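# Stack the small carton onto the large carton

## Task

Set the small carton on the top face of the large carton so that no part of it sticks out past that face's edges. It has to stay there by itself, not because the robot is holding it. Then release it and move the tool away.

## Robot and tools

Robot: a single six-joint Doosan M1013 arm on a base, possibly on a mounting block that counts as part of the arm. It carries a vacuum tool with four suction cups on two air channels, a and b. There is only one arm, so every row or pose describes that one tool.

Frames: the scene frame has its origin on the table top under the base. +z is up, and +y is to the left when you face along +x. The cup point is the centre of the four cup rims. The cups point along the cup point's own +z. In the cup point's axes the cups are at x = -35 and +35 mm, with channel a at y = -70 mm and channel b at y = +70 mm. The tool reaches 148 mm to either side along its y axis. Each cup is 36 mm across.

execute_actions(actions): a list of up to 15 actions, run in order. Each action is a list of 1 to 15 rows. Each row is one control step of 1/30 s, and if there are fewer than 15 rows the last one repeats to fill the 15 steps. A row has 9 numbers: x, y, z, qw, qx, qy, qz, suction_a, suction_b. x, y, z is an absolute target position for the cup point, in metres, in the scene frame. qw..qz is an absolute target orientation quaternion, w first, in the scene frame. Put the wanted quaternion in every row rather than copying the drifting reported one. suction_a and suction_b range from -1 to 1: 1 is full vacuum (about 75 kPa), a fraction asks for that share, and 0.01 or less is off. Each channel keeps its last setting. Each step the command is clipped to within 70 mm and 16 degrees of the measured pose, so large jumps take several actions. An action is refused if its target lies more than 0.6 m from the cup point along any of the cup point's axes. An empty list just reports the state and images.

move(target, speed, blocking): target is one 9-number row as above (an absolute pose plus suction values, which are applied at the start). The cup point follows a straight path, lasting 0.5 to 10 s. speed is in m/s, from 0.002 to 0.5, default 0.25; turning is capped at twice that in rad/s. The path ignores obstacles and may overshoot the speed near a straight arm. With blocking=false you get a result after 0.5 s. Other motion commands are then refused until wait or stop shows the move has ended. The result adds a move: line. done means at rest near the target; other endings are off_target, moving, held or fault. limits=paced means the pose was clipped; limits=held means a check blocked steps. The line also gives the distance from the target.

wait(seconds): 0 to 10 s, holding the last command; it returns early if a running move ends. stop(): brakes a running move, which needs room to slow. zoom_image(camera, region): camera is cam_high, cam_low or cam_wrist. region is [x0, y0, x1, y1] in pixels, at most 504 by 504. read_manual(section): licence texts only, default "licences". finished_scene(scene): ends the current scene, given its number; it cannot be undone.

Results show the cup point position, quaternion and velocities in the scene frame. At long reach the printed position can be a little off. Hand target is the pose the controller is currently driving toward. The results also show joint positions and joint torques. Flange force is a noisy estimate that includes any carried weight; "no reading" means there is none. suction_measured_a and suction_measured_b show the vacuum each channel actually reached. part_present_a and part_present_b switch to 1 at 0.54 and back to 0 below 0.49. A "pose unreachable" line means the clearance check altered or blocked the command. MOTOR HOT warns of overheating, which leads to an OVER-TEMPERATURE FAULT. Camera images (504x504) and calibrations are provided for cam_high, cam_low and cam_wrist.

Gripping: switch a channel on and press both of its cups fully flat onto a smooth face of the carton. Edges, seams or holes under a rim let air in. A channel whose cup seals on nothing takes all the pump's flow and starves the other channel. Under vacuum the cups shorten, so a held object sits up to about 12 mm nearer the tool. Vacuum alone can lift a resting item. To release, set the carton down on its support, switch both channels to 0, then lift more than 15 mm. If a cup grips the table, switch that channel off.

Cautions: the arm is stiff. Commanding even slightly beyond a contact, or touching fast, can trigger a fault. A fault comes from joint load limits (waist and shoulder 309, elbow 145, wrist joints 40.9 N m) or from 144 N of outside force. It halts the arm for 10 s and skips the rest of the call. Approach slowly and stop at contact. Do not drop, slam or fling cartons, and keep everything on the table. Loose objects may occasionally get nudged, so check placement before finishing.

Each tool is called after "Call:" as a command line: name --argument value for each argument, lists and objects as JSON in quotes; but a table of rows of numbers goes row by row, as --pt "numbers of a row", without its own name.

## Session

Call:
execute_actions --actions '[]'

Scene clock: 0.00 s.
end_effector_position=(+0.6494, +0.0288, +0.5265) suction_measured_a=0.01 part_present_a=0 suction_measured_b=0.01 part_present_b=0 end_effector_quat_wxyz=(-0.002, +0.690, +0.723, +0.001) end_effector_velocity=(-0.000, -0.000, +0.000) end_effector_angular_velocity=(-0.000, -0.000, -0.000)
Joint positions: [-0.055  0.152  1.527 -0.     1.463  1.518]
Joint velocities: [ 0. -0.  0. -0. -0.  0.]
Joint torques (N m, as the joint torque sensors report them, + toward a larger angle): no reading
Flange force (N, the push that the arm receives, along the end effector's own x y z axes): no reading
Hand target: +0.649, +0.029, +0.526; -0.002, +0.690, +0.723, +0.001

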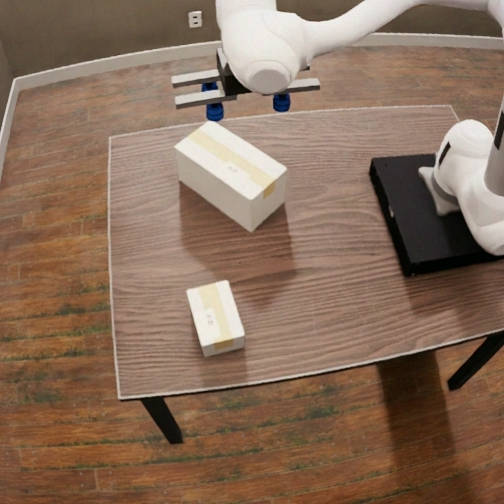

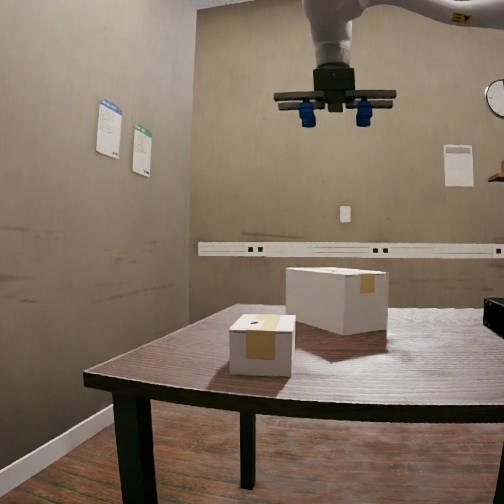

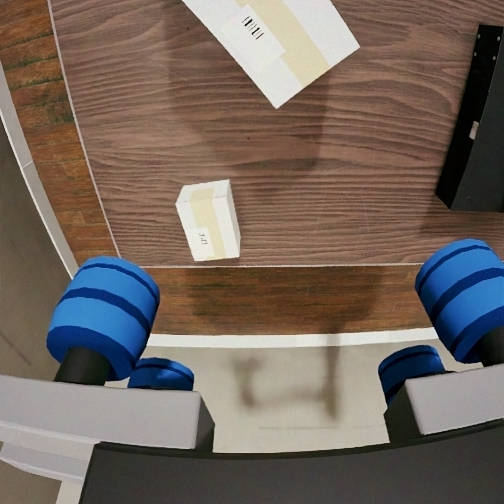

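Call:
zoom_image --camera "cam_high" --region '[160, 110, 320, 370]'

Call:
zoom_image --camera "cam_low" --region '[210, 250, 410, 390]'

Region (160, 110, 320, 370) of cam_high's 504x504 image, scaled by 1.938, with more detail than that image has; it fills the left 310 columns of this view, and the rest is white.

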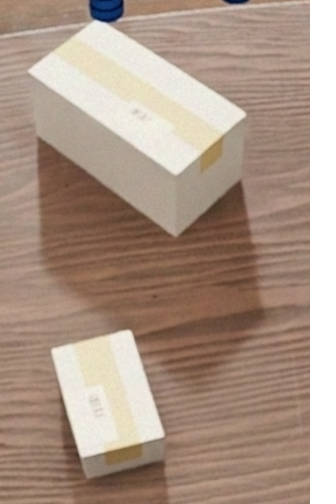

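Region (210, 250, 410, 390) of cam_low's 504x504 image, scaled by 2.520, with more detail than that image has; it fills the top 353 rows of this view, and the rest is white.

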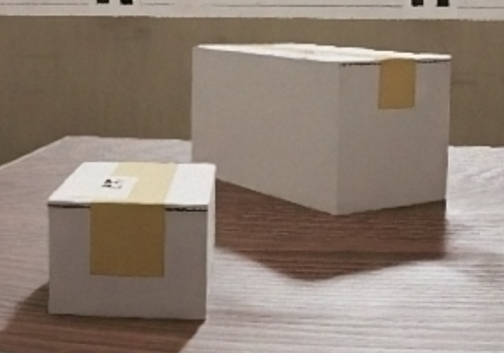

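Call:
move --target '[0.748,0.219,0.13,0,0.3007,0.9537,0,0,0]' --speed 0.4

Call:
zoom_image --camera "cam_high" --region '[130, 200, 330, 400]'

Call:
zoom_image --camera "cam_low" --region '[180, 220, 380, 400]'

Scene clock: 33.73 s.
end_effector_position=(+0.7481, +0.2188, +0.1299) suction_measured_a=0.01 part_present_a=0 suction_measured_b=0.01 part_present_b=0 end_effector_quat_wxyz=(+0.000, +0.301, +0.954, -0.000) end_effector_velocity=(+0.000, +0.000, -0.001) end_effector_angular_velocity=(+0.000, +0.000, +0.001)
Joint positions: [ 0.193  0.598  1.666 -0.006  0.878  0.857]
Joint velocities: [ 0.     0.001 -0.     0.    -0.001 -0.001]
Joint torques (N m, as the joint torque sensors report them, + toward a larger angle): [  0.09 -92.64 -32.05   3.91  -0.23  -0.12]
Flange force (N, the push that the arm receives, along the end effector's own x y z axes): [-1.4 2.5 -5.8]
Hand target: +0.748, +0.219, +0.130; +0.000, +0.301, +0.954, -0.000
Off the commanded pose: 0.000 m, 0 deg.
move: done
camera_calibration (this result's frames):
cam_wrist: T_world_to_cam=[[-0.620105, -0.784514, -0.00277089, 0.649398], [-0.609845, 0.479813, 0.630769, 0.307705], [-0.493518, 0.392833, -0.775966, 0.521427], [0, 0, 0, 1]] pos_world=[0.84768, 0.156988, 0.212318]

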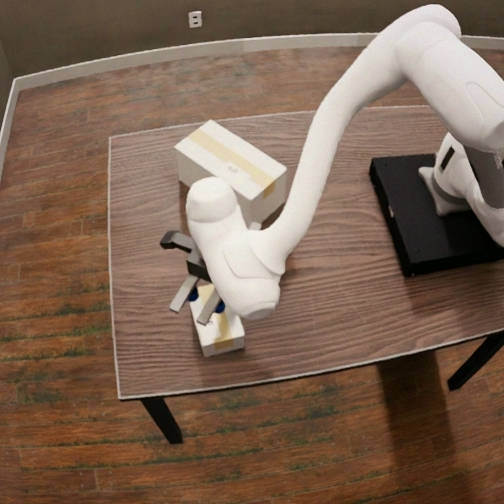

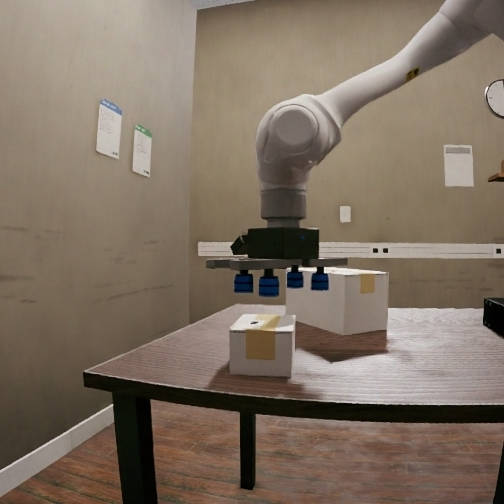

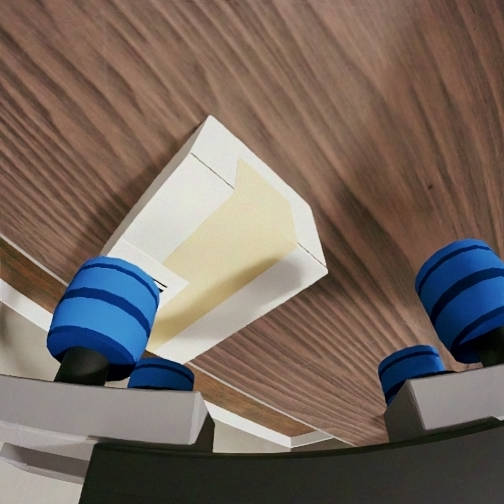

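Region (130, 200, 330, 400) of cam_high's 504x504 image, scaled by 2.520, with more detail than that image has.

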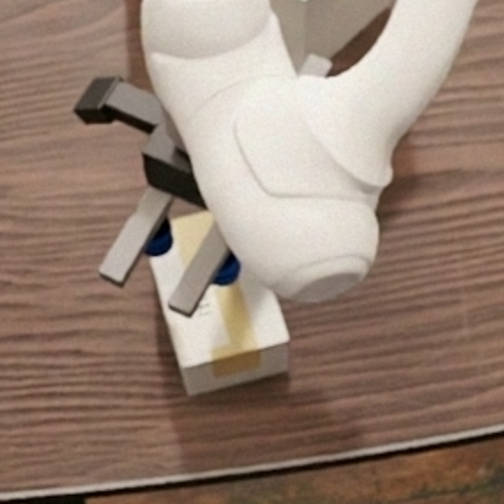

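Region (180, 220, 380, 400) of cam_low's 504x504 image, scaled by 2.520, with more detail than that image has; it fills the top 454 rows of this view, and the rest is white.

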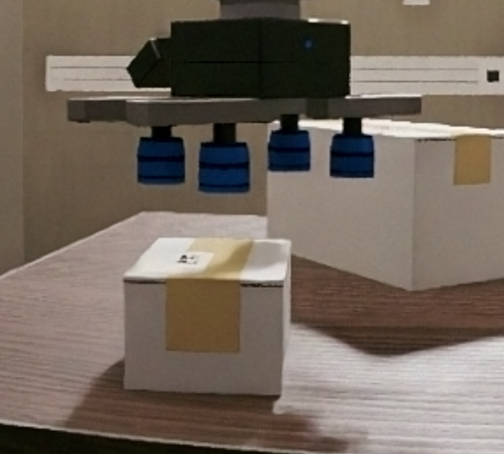

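Call:
move --target '[0.727,0.225,0.095,0,0.3007,0.9537,0,0,0]' --speed 0.15

Call:
zoom_image --camera "cam_low" --region '[180, 220, 380, 400]'

Call:
move --target '[0.727,0.225,0.074,0,0.3007,0.9537,0,0,1]' --speed 0.03

Scene clock: 54.50 s.
end_effector_position=(+0.7270, +0.2250, +0.0951) suction_measured_a=0.01 part_present_a=0 suction_measured_b=0.01 part_present_b=0 end_effector_quat_wxyz=(+0.000, +0.301, +0.954, +0.000) end_effector_velocity=(-0.001, +0.000, -0.002) end_effector_angular_velocity=(-0.000, +0.002, +0.000)
Joint positions: [ 0.207  0.614  1.721 -0.006  0.808  0.871]
Joint velocities: [ 0.     0.002  0.001 -0.    -0.001  0.   ]
Joint torques (N m, as the joint torque sensors report them, + toward a larger angle): [  1.02 -92.34 -30.3    3.75  -0.53   0.11]
Flange force (N, the push that the arm receives, along the end effector's own x y z axes): [-3.0 2.0 -5.0]
Hand target: +0.727, +0.225, +0.095; +0.000, +0.301, +0.954, -0.000
Off the commanded pose: 0.000 m, 0 deg.
move: done
camera_calibration (this result's frames):
cam_wrist: T_world_to_cam=[[-0.620108, -0.784511, -0.00301834, 0.641158], [-0.609812, 0.479592, 0.630969, 0.313862], [-0.493554, 0.393109, -0.775802, 0.481521], [0, 0, 0, 1]] pos_world=[0.82664, 0.163179, 0.177464]

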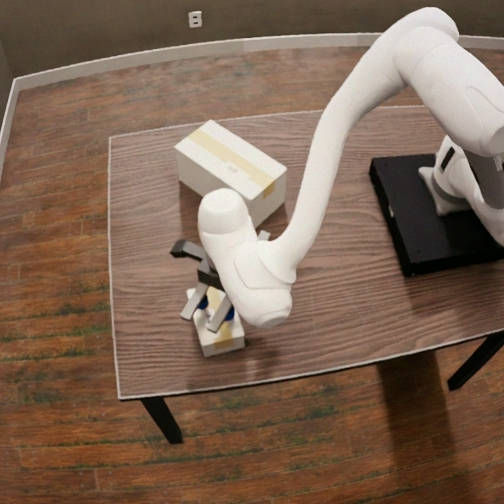

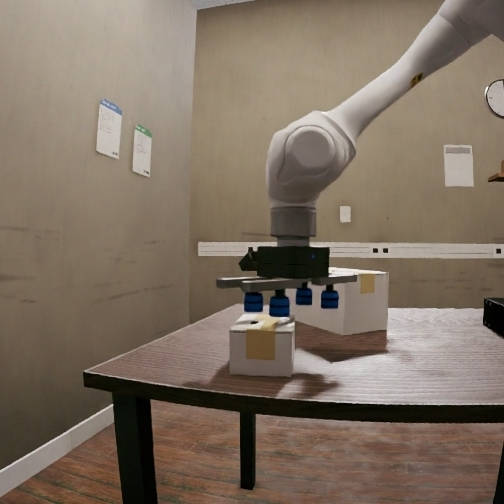

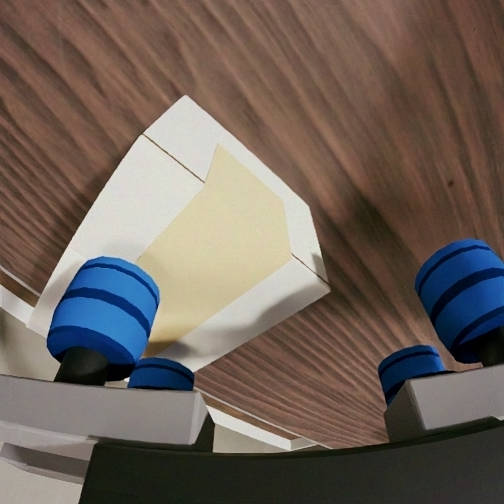

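Region (180, 220, 380, 400) of cam_low's 504x504 image, scaled by 2.520, with more detail than that image has; it fills the top 454 rows of this view, and the rest is white.

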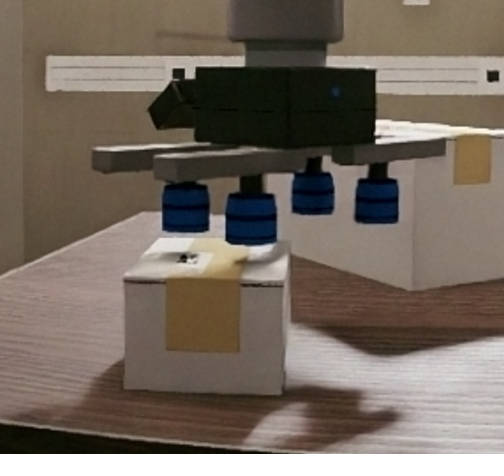

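Scene clock: 55.47 s.
end_effector_position=(+0.7270, +0.2250, +0.0740) suction_measured_a=0.01 part_present_a=0 suction_measured_b=0.76 part_present_b=1 end_effector_quat_wxyz=(+0.000, +0.301, +0.954, -0.000) end_effector_velocity=(+0.000, +0.000, -0.000) end_effector_angular_velocity=(+0.000, -0.000, -0.000)
Joint positions: [ 0.207  0.638  1.728 -0.006  0.777  0.871]
Joint velocities: [-0.  0. -0.  0. -0. -0.]
Joint torques (N m, as the joint torque sensors report them, + toward a larger angle): [  0.07 -96.88 -29.87   3.65  -0.24   0.2 ]
Flange force (N, the push that the arm receives, along the end effector's own x y z axes): [-2.8 4.4 -1.1]
Hand target: +0.727, +0.225, +0.074; -0.000, +0.301, +0.954, +0.000
Off the commanded pose: 0.000 m, 0 deg.
move: done
camera_calibration (this result's frames):
cam_wrist: T_world_to_cam=[[-0.620043, -0.784562, -0.00295594, 0.640998], [-0.609825, 0.479571, 0.630972, 0.327114], [-0.493619, 0.393032, -0.7758, 0.465238], [0, 0, 0, 1]] pos_world=[0.826579, 0.163175, 0.156427]

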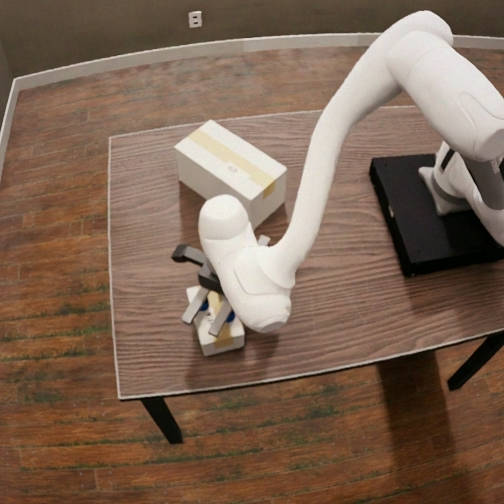

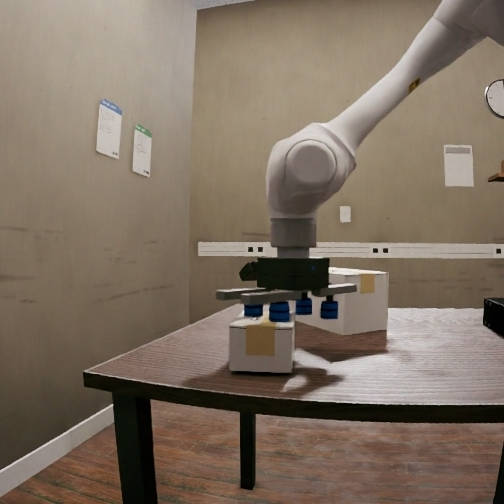

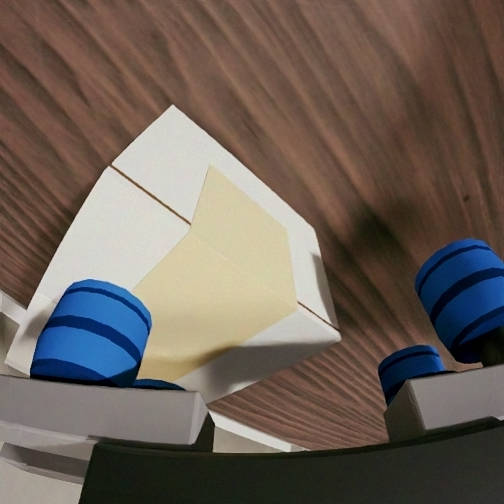

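Call:
move --target '[0.72,0.20,0.28,0,0.3007,0.9537,0,0,1]' --speed 0.3

Call:
move --target '[0.657,-0.217,0.25,0,0.0349,0.9994,0,0,1]' --speed 0.3

Call:
zoom_image --camera "cam_high" --region '[150, 60, 330, 240]'

Call:
zoom_image --camera "cam_low" --region '[250, 180, 430, 350]'

Scene clock: 68.23 s.
end_effector_position=(+0.7200, +0.2000, +0.2800) suction_measured_a=0.01 part_present_a=0 suction_measured_b=0.89 part_present_b=1 end_effector_quat_wxyz=(-0.000, +0.301, +0.954, -0.000) end_effector_velocity=(-0.000, -0.000, +0.003) end_effector_angular_velocity=(+0.000, -0.003, -0.000)
Joint positions: [ 0.178  0.42   1.637 -0.005  1.086  0.84 ]
Joint velocities: [-0.    -0.004 -0.001 -0.     0.002  0.   ]
Joint torques (N m, as the joint torque sensors report them, + toward a larger angle): [  0.51 -83.64 -38.83   4.47  -0.47   0.21]
Flange force (N, the push that the arm receives, along the end effector's own x y z axes): [-1.8 1.4 -3.5]
Hand target: +0.720, +0.200, +0.280; -0.000, +0.301, +0.954, +0.000
Off the commanded pose: 0.000 m, 0 deg.
move: done
camera_calibration (this result's frames):
cam_wrist: T_world_to_cam=[[-0.620082, -0.784532, -0.00291032, 0.617719], [-0.609749, 0.479595, 0.631027, 0.204862], [-0.493665, 0.393063, -0.775756, 0.631401], [0, 0, 0, 1]] pos_world=[0.819651, 0.138189, 0.362337]

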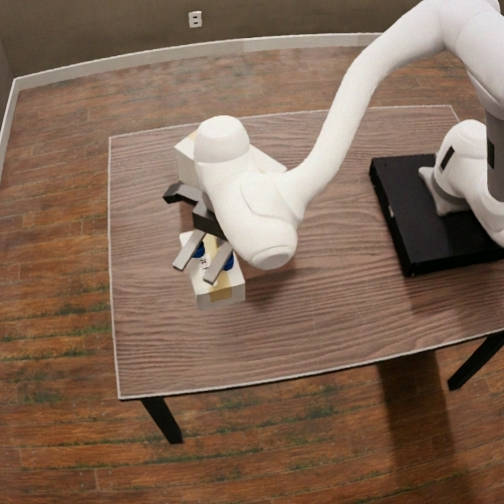

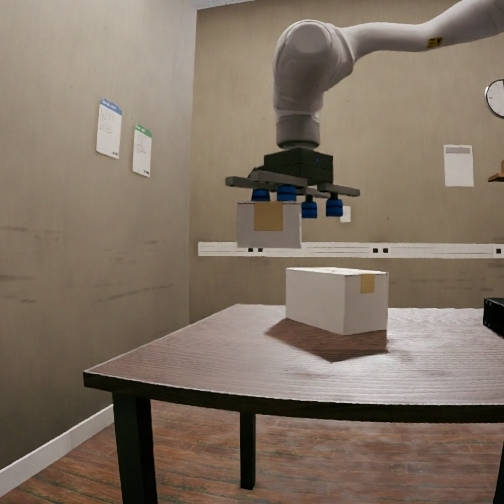

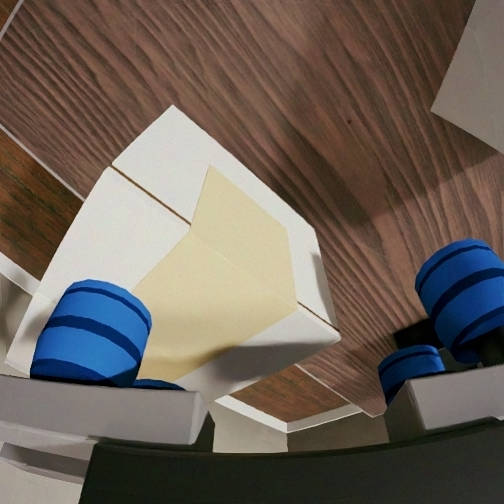

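Scene clock: 70.10 s.
end_effector_position=(+0.6564, -0.2168, +0.2500) suction_measured_a=0.01 part_present_a=0 suction_measured_b=0.89 part_present_b=1 end_effector_quat_wxyz=(+0.000, +0.035, +0.999, +0.000) end_effector_velocity=(-0.000, -0.001, -0.000) end_effector_angular_velocity=(+0.002, +0.002, +0.000)
Joint positions: [-0.416  0.363  1.78  -0.004  0.997 -0.295]
Joint velocities: [-0.002  0.001 -0.001  0.001  0.002 -0.003]
Joint torques (N m, as the joint torque sensors report them, + toward a larger angle): [  0.49 -76.56 -36.3    4.35  -0.26   0.34]
Flange force (N, the push that the arm receives, along the end effector's own x y z axes): [-3.9 -1.5 -2.2]
Hand target: +0.656, -0.217, +0.250; -0.000, +0.035, +0.999, +0.000
Off the commanded pose: 0.001 m, 0 deg.
move: done
camera_calibration (this result's frames):
cam_wrist: T_world_to_cam=[[-0.127439, -0.99184, -0.00364828, -0.117007], [-0.769868, 0.096598, 0.63085, 0.406964], [-0.62535, 0.0832036, -0.775896, 0.759914], [0, 0, 0, 1]] pos_world=[0.77361, -0.218592, 0.332455]

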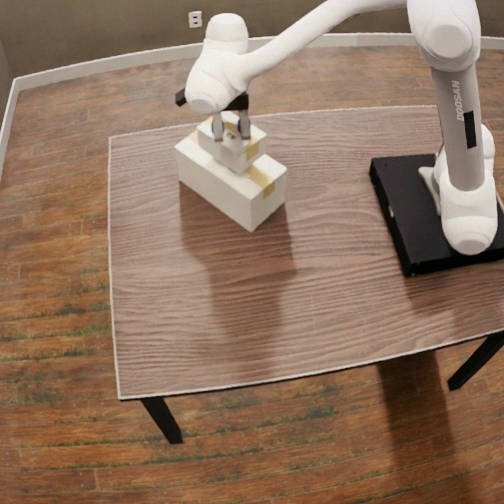

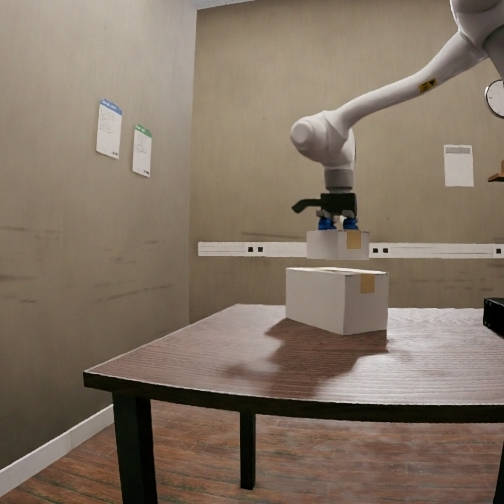

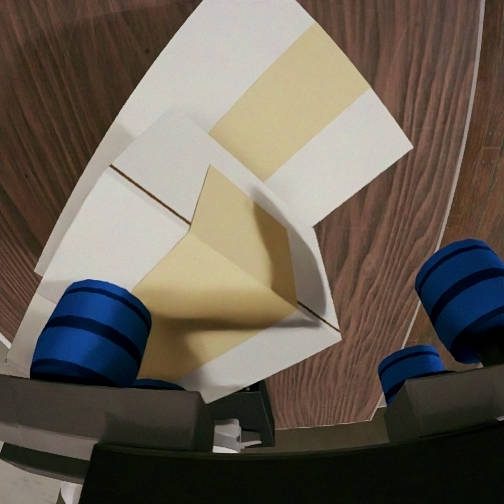

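Region (150, 60, 330, 240) of cam_high's 504x504 image, scaled by 2.800, with more detail than that image has.

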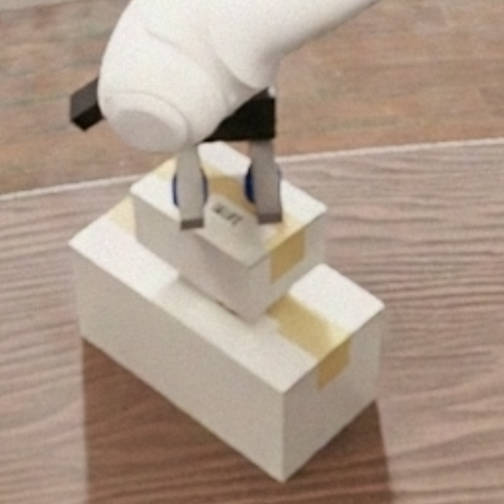

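Region (250, 180, 430, 350) of cam_low's 504x504 image, scaled by 2.800, with more detail than that image has.

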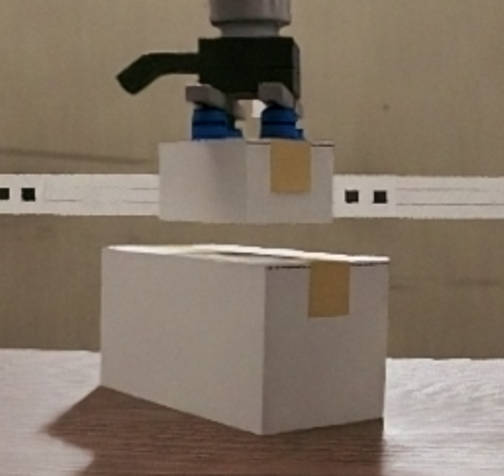

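Call:
move --target '[0.657,-0.217,0.226,0,0.0349,0.9994,0,0,1]' --speed 0.04

Call:
zoom_image --camera "cam_low" --region '[280, 210, 400, 310]'

Scene clock: 76.17 s.
end_effector_position=(+0.6570, -0.2170, +0.2260) suction_measured_a=0.01 part_present_a=0 suction_measured_b=0.89 part_present_b=1 end_effector_quat_wxyz=(+0.000, +0.035, +0.999, -0.000) end_effector_velocity=(-0.000, +0.000, -0.000) end_effector_angular_velocity=(-0.000, -0.000, +0.000)
Joint positions: [-0.415  0.386  1.798 -0.005  0.956 -0.294]
Joint velocities: [ 0.     0.     0.    -0.    -0.001 -0.   ]
Joint torques (N m, as the joint torque sensors report them, + toward a larger angle): [  1.11 -77.75 -35.67   4.19  -0.02   0.28]
Flange force (N, the push that the arm receives, along the end effector's own x y z axes): [-2.5 -2.2 -1.7]
Hand target: +0.657, -0.217, +0.226; +0.000, +0.035, +0.999, +0.000
Off the commanded pose: 0.000 m, 0 deg.
move: done
camera_calibration (this result's frames):
cam_wrist: T_world_to_cam=[[-0.127451, -0.99184, -0.00296567, -0.117339], [-0.769724, 0.0970226, 0.630961, 0.422548], [-0.625525, 0.0826995, -0.775809, 0.741665], [0, 0, 0, 1]] pos_world=[0.77422, -0.218714, 0.308431]

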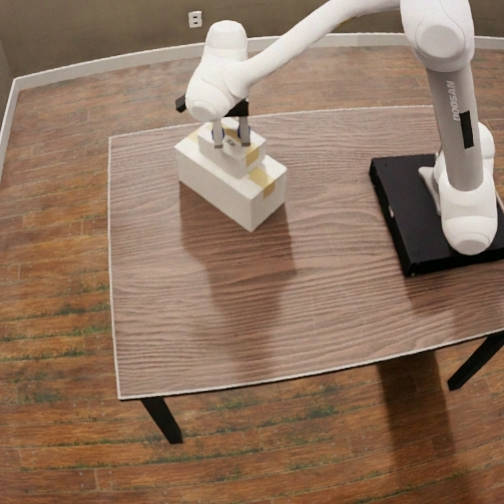

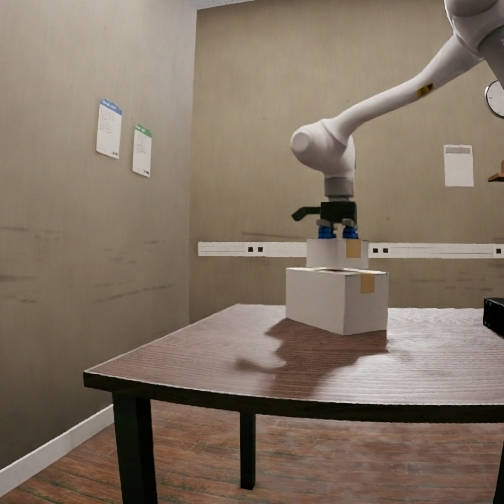

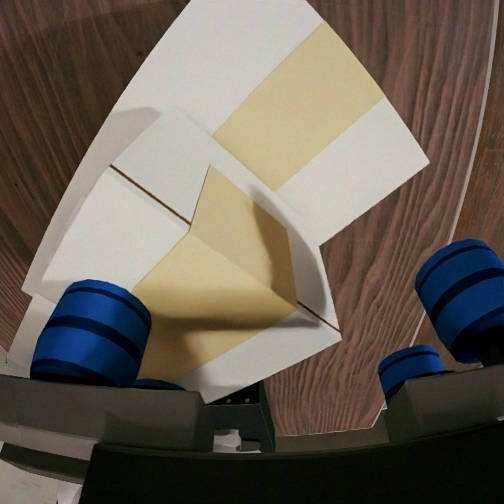

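Region (280, 210, 400, 310) of cam_low's 504x504 image, scaled by 4.200, with more detail than that image has.

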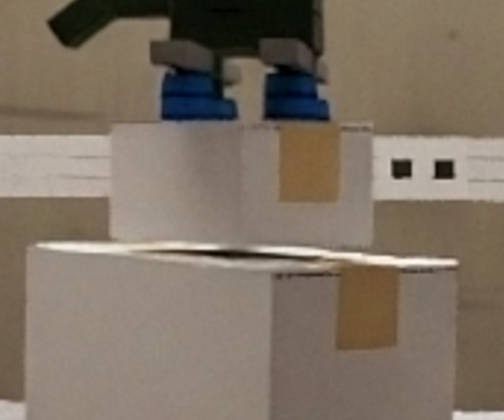

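Still a small gap.

Call:
move --target '[0.657,-0.217,0.220,0,0.0349,0.9994,0,0,1]' --speed 0.015

Call:
zoom_image --camera "cam_low" --region '[280, 210, 400, 310]'

Scene clock: 81.23 s.
end_effector_position=(+0.6570, -0.2170, +0.2200) suction_measured_a=0.01 part_present_a=0 suction_measured_b=0.89 part_present_b=1 end_effector_quat_wxyz=(+0.000, +0.035, +0.999, -0.000) end_effector_velocity=(-0.000, +0.000, +0.000) end_effector_angular_velocity=(-0.000, -0.001, +0.000)
Joint positions: [-0.415  0.392  1.802 -0.005  0.946 -0.294]
Joint velocities: [ 0.    -0.001  0.     0.    -0.    -0.   ]
Joint torques (N m, as the joint torque sensors report them, + toward a larger angle): [  1.19 -78.48 -35.21   4.19  -0.23   0.21]
Flange force (N, the push that the arm receives, along the end effector's own x y z axes): [-3.1 -2.2 -2.5]
Hand target: +0.657, -0.217, +0.220; -0.000, +0.035, +0.999, +0.000
Off the commanded pose: 0.000 m, 0 deg.
move: done
camera_calibration (this result's frames):
cam_wrist: T_world_to_cam=[[-0.12741, -0.991846, -0.00296124, -0.117362], [-0.769717, 0.0969924, 0.630974, 0.42633], [-0.625541, 0.0826719, -0.775798, 0.737015], [0, 0, 0, 1]] pos_world=[0.774234, -0.218686, 0.302425]

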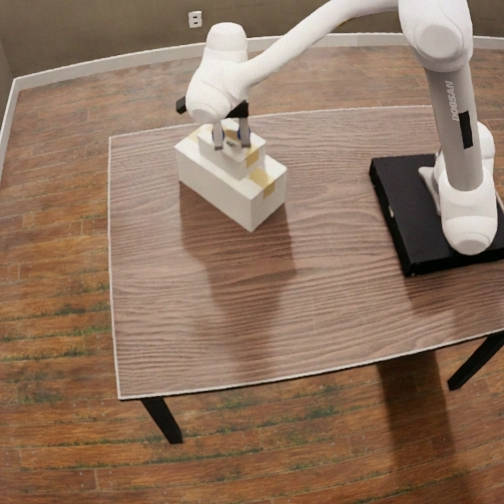

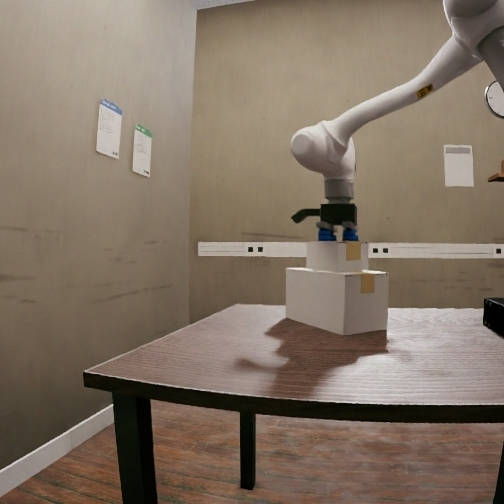

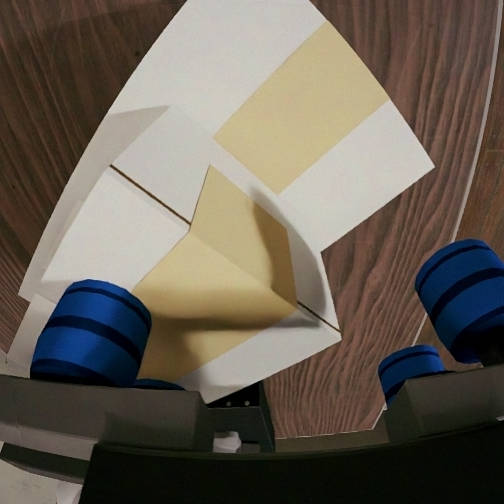

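Region (280, 210, 400, 310) of cam_low's 504x504 image, scaled by 4.200, with more detail than that image has.

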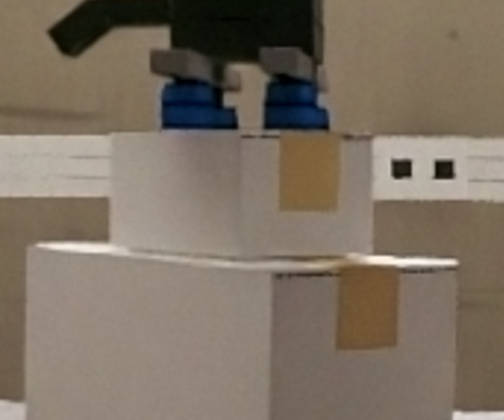

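Call:
execute_actions --actions '[[[0.657,-0.217,0.2193,0,0.0349,0.9994,0,0,1],[0.657,-0.217,0.2186,0,0.0349,0.9994,0,0,1],[0.657,-0.217,0.218,0,0.0349,0.9994,0,0,1],[0.657,-0.217,0.218,0,0.0349,0.9994,0,0,1],[0.657,-0.217,0.218,0,0.0349,0.9994,0,0,1],[0.657,-0.217,0.218,0,0.0349,0.9994,0,0,1],[0.657,-0.217,0.218,0,0.0349,0.9994,0,0,1],[0.657,-0.217,0.218,0,0.0349,0.9994,0,0,0]],[[0.657,-0.217,0.218,0,0.0349,0.9994,0,0,0]]]'

Call:
move --target '[0.657,-0.217,0.40,0,0.0349,0.9994,0,0,0]'

Scene clock: 89.67 s.
end_effector_position=(+0.6571, -0.2170, +0.2180) suction_measured_a=0.01 part_present_a=0 suction_measured_b=0.01 part_present_b=0 end_effector_quat_wxyz=(+0.000, +0.035, +0.999, -0.000) end_effector_velocity=(+0.000, -0.000, -0.000) end_effector_angular_velocity=(-0.000, -0.001, -0.000)
Joint positions: [-0.415  0.394  1.804 -0.005  0.943 -0.294]
Joint velocities: [-0.    -0.     0.     0.    -0.001 -0.   ]
Joint torques (N m, as the joint torque sensors report them, + toward a larger angle): [ -0.88 -54.01 -21.3    2.09  -1.39   0.37]
Flange force (N, the push that the arm receives, along the end effector's own x y z axes): [-0.6 1.0 -37.6]
Flange force at the end of the 1st action (N, along the end effector's axes at the end of the call): [-0.3 0.1 -35.3]
Hand target: +0.657, -0.217, +0.218; -0.000, +0.035, +0.999, +0.000
Off the commanded pose: 0.000 m, 0 deg.
camera_calibration (this result's frames):
cam_wrist: T_world_to_cam=[[-0.127461, -0.991839, -0.00296319, -0.117363], [-0.769768, 0.0970378, 0.630905, 0.427684], [-0.625469, 0.0826968, -0.775854, 0.735471], [0, 0, 0, 1]] pos_world=[0.774272, -0.218728, 0.300442]

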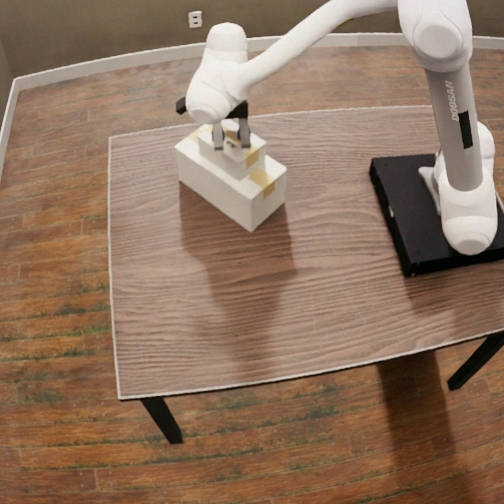

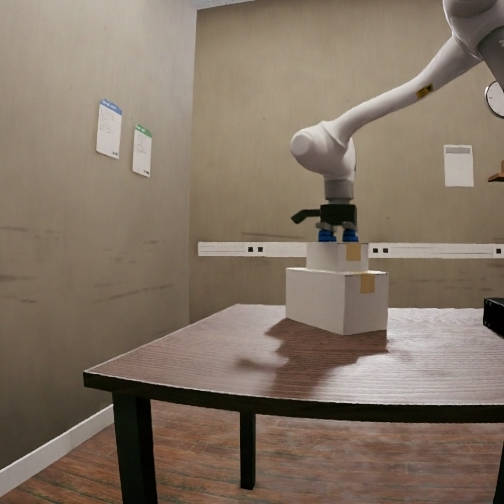

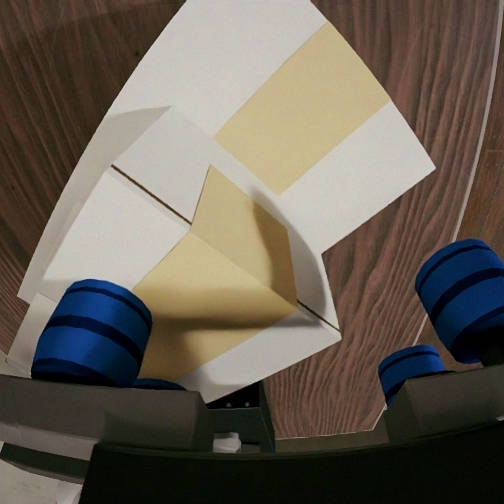

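Scene clock: 90.83 s.
end_effector_position=(+0.6571, -0.2170, +0.3999) suction_measured_a=0.01 part_present_a=0 suction_measured_b=0.01 part_present_b=0 end_effector_quat_wxyz=(-0.000, +0.035, +0.999, +0.000) end_effector_velocity=(+0.000, +0.000, +0.002) end_effector_angular_velocity=(-0.000, -0.001, +0.000)
Joint positions: [-0.414  0.259  1.626 -0.004  1.256 -0.294]
Joint velocities: [ 0.    -0.001 -0.002 -0.     0.002 -0.   ]
Joint torques (N m, as the joint torque sensors report them, + toward a larger angle): [  0.36 -69.44 -39.13   4.87  -0.03   0.24]
Flange force (N, the push that the arm receives, along the end effector's own x y z axes): [-5.5 -1.8 -6.5]
Hand target: +0.657, -0.217, +0.400; -0.000, +0.035, +0.999, -0.000
Off the commanded pose: 0.000 m, 0 deg.
move: done
camera_calibration (this result's frames):
cam_wrist: T_world_to_cam=[[-0.12749, -0.991835, -0.00304241, -0.116764], [-0.769676, 0.0969982, 0.631024, 0.312812], [-0.625576, 0.0827909, -0.775758, 0.876655], [0, 0, 0, 1]] pos_world=[0.774292, -0.218732, 0.482325]

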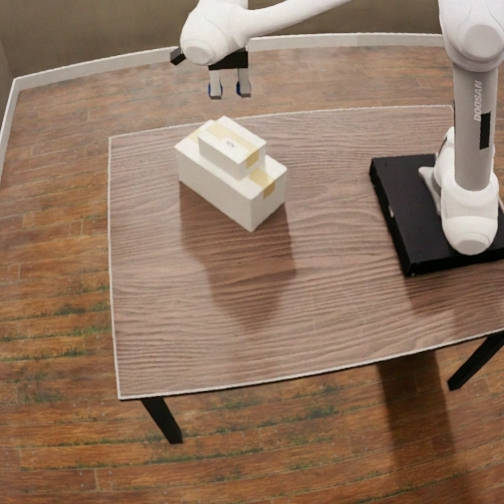

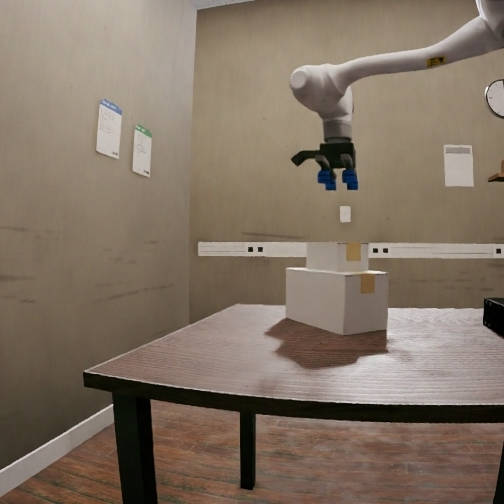

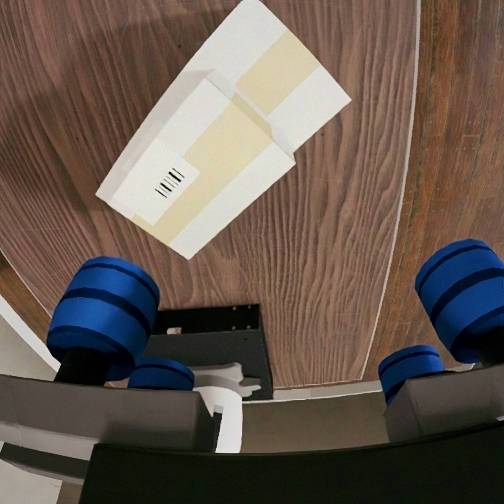

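Call:
finished_scene --scene 1

The scene is finished: the task was done.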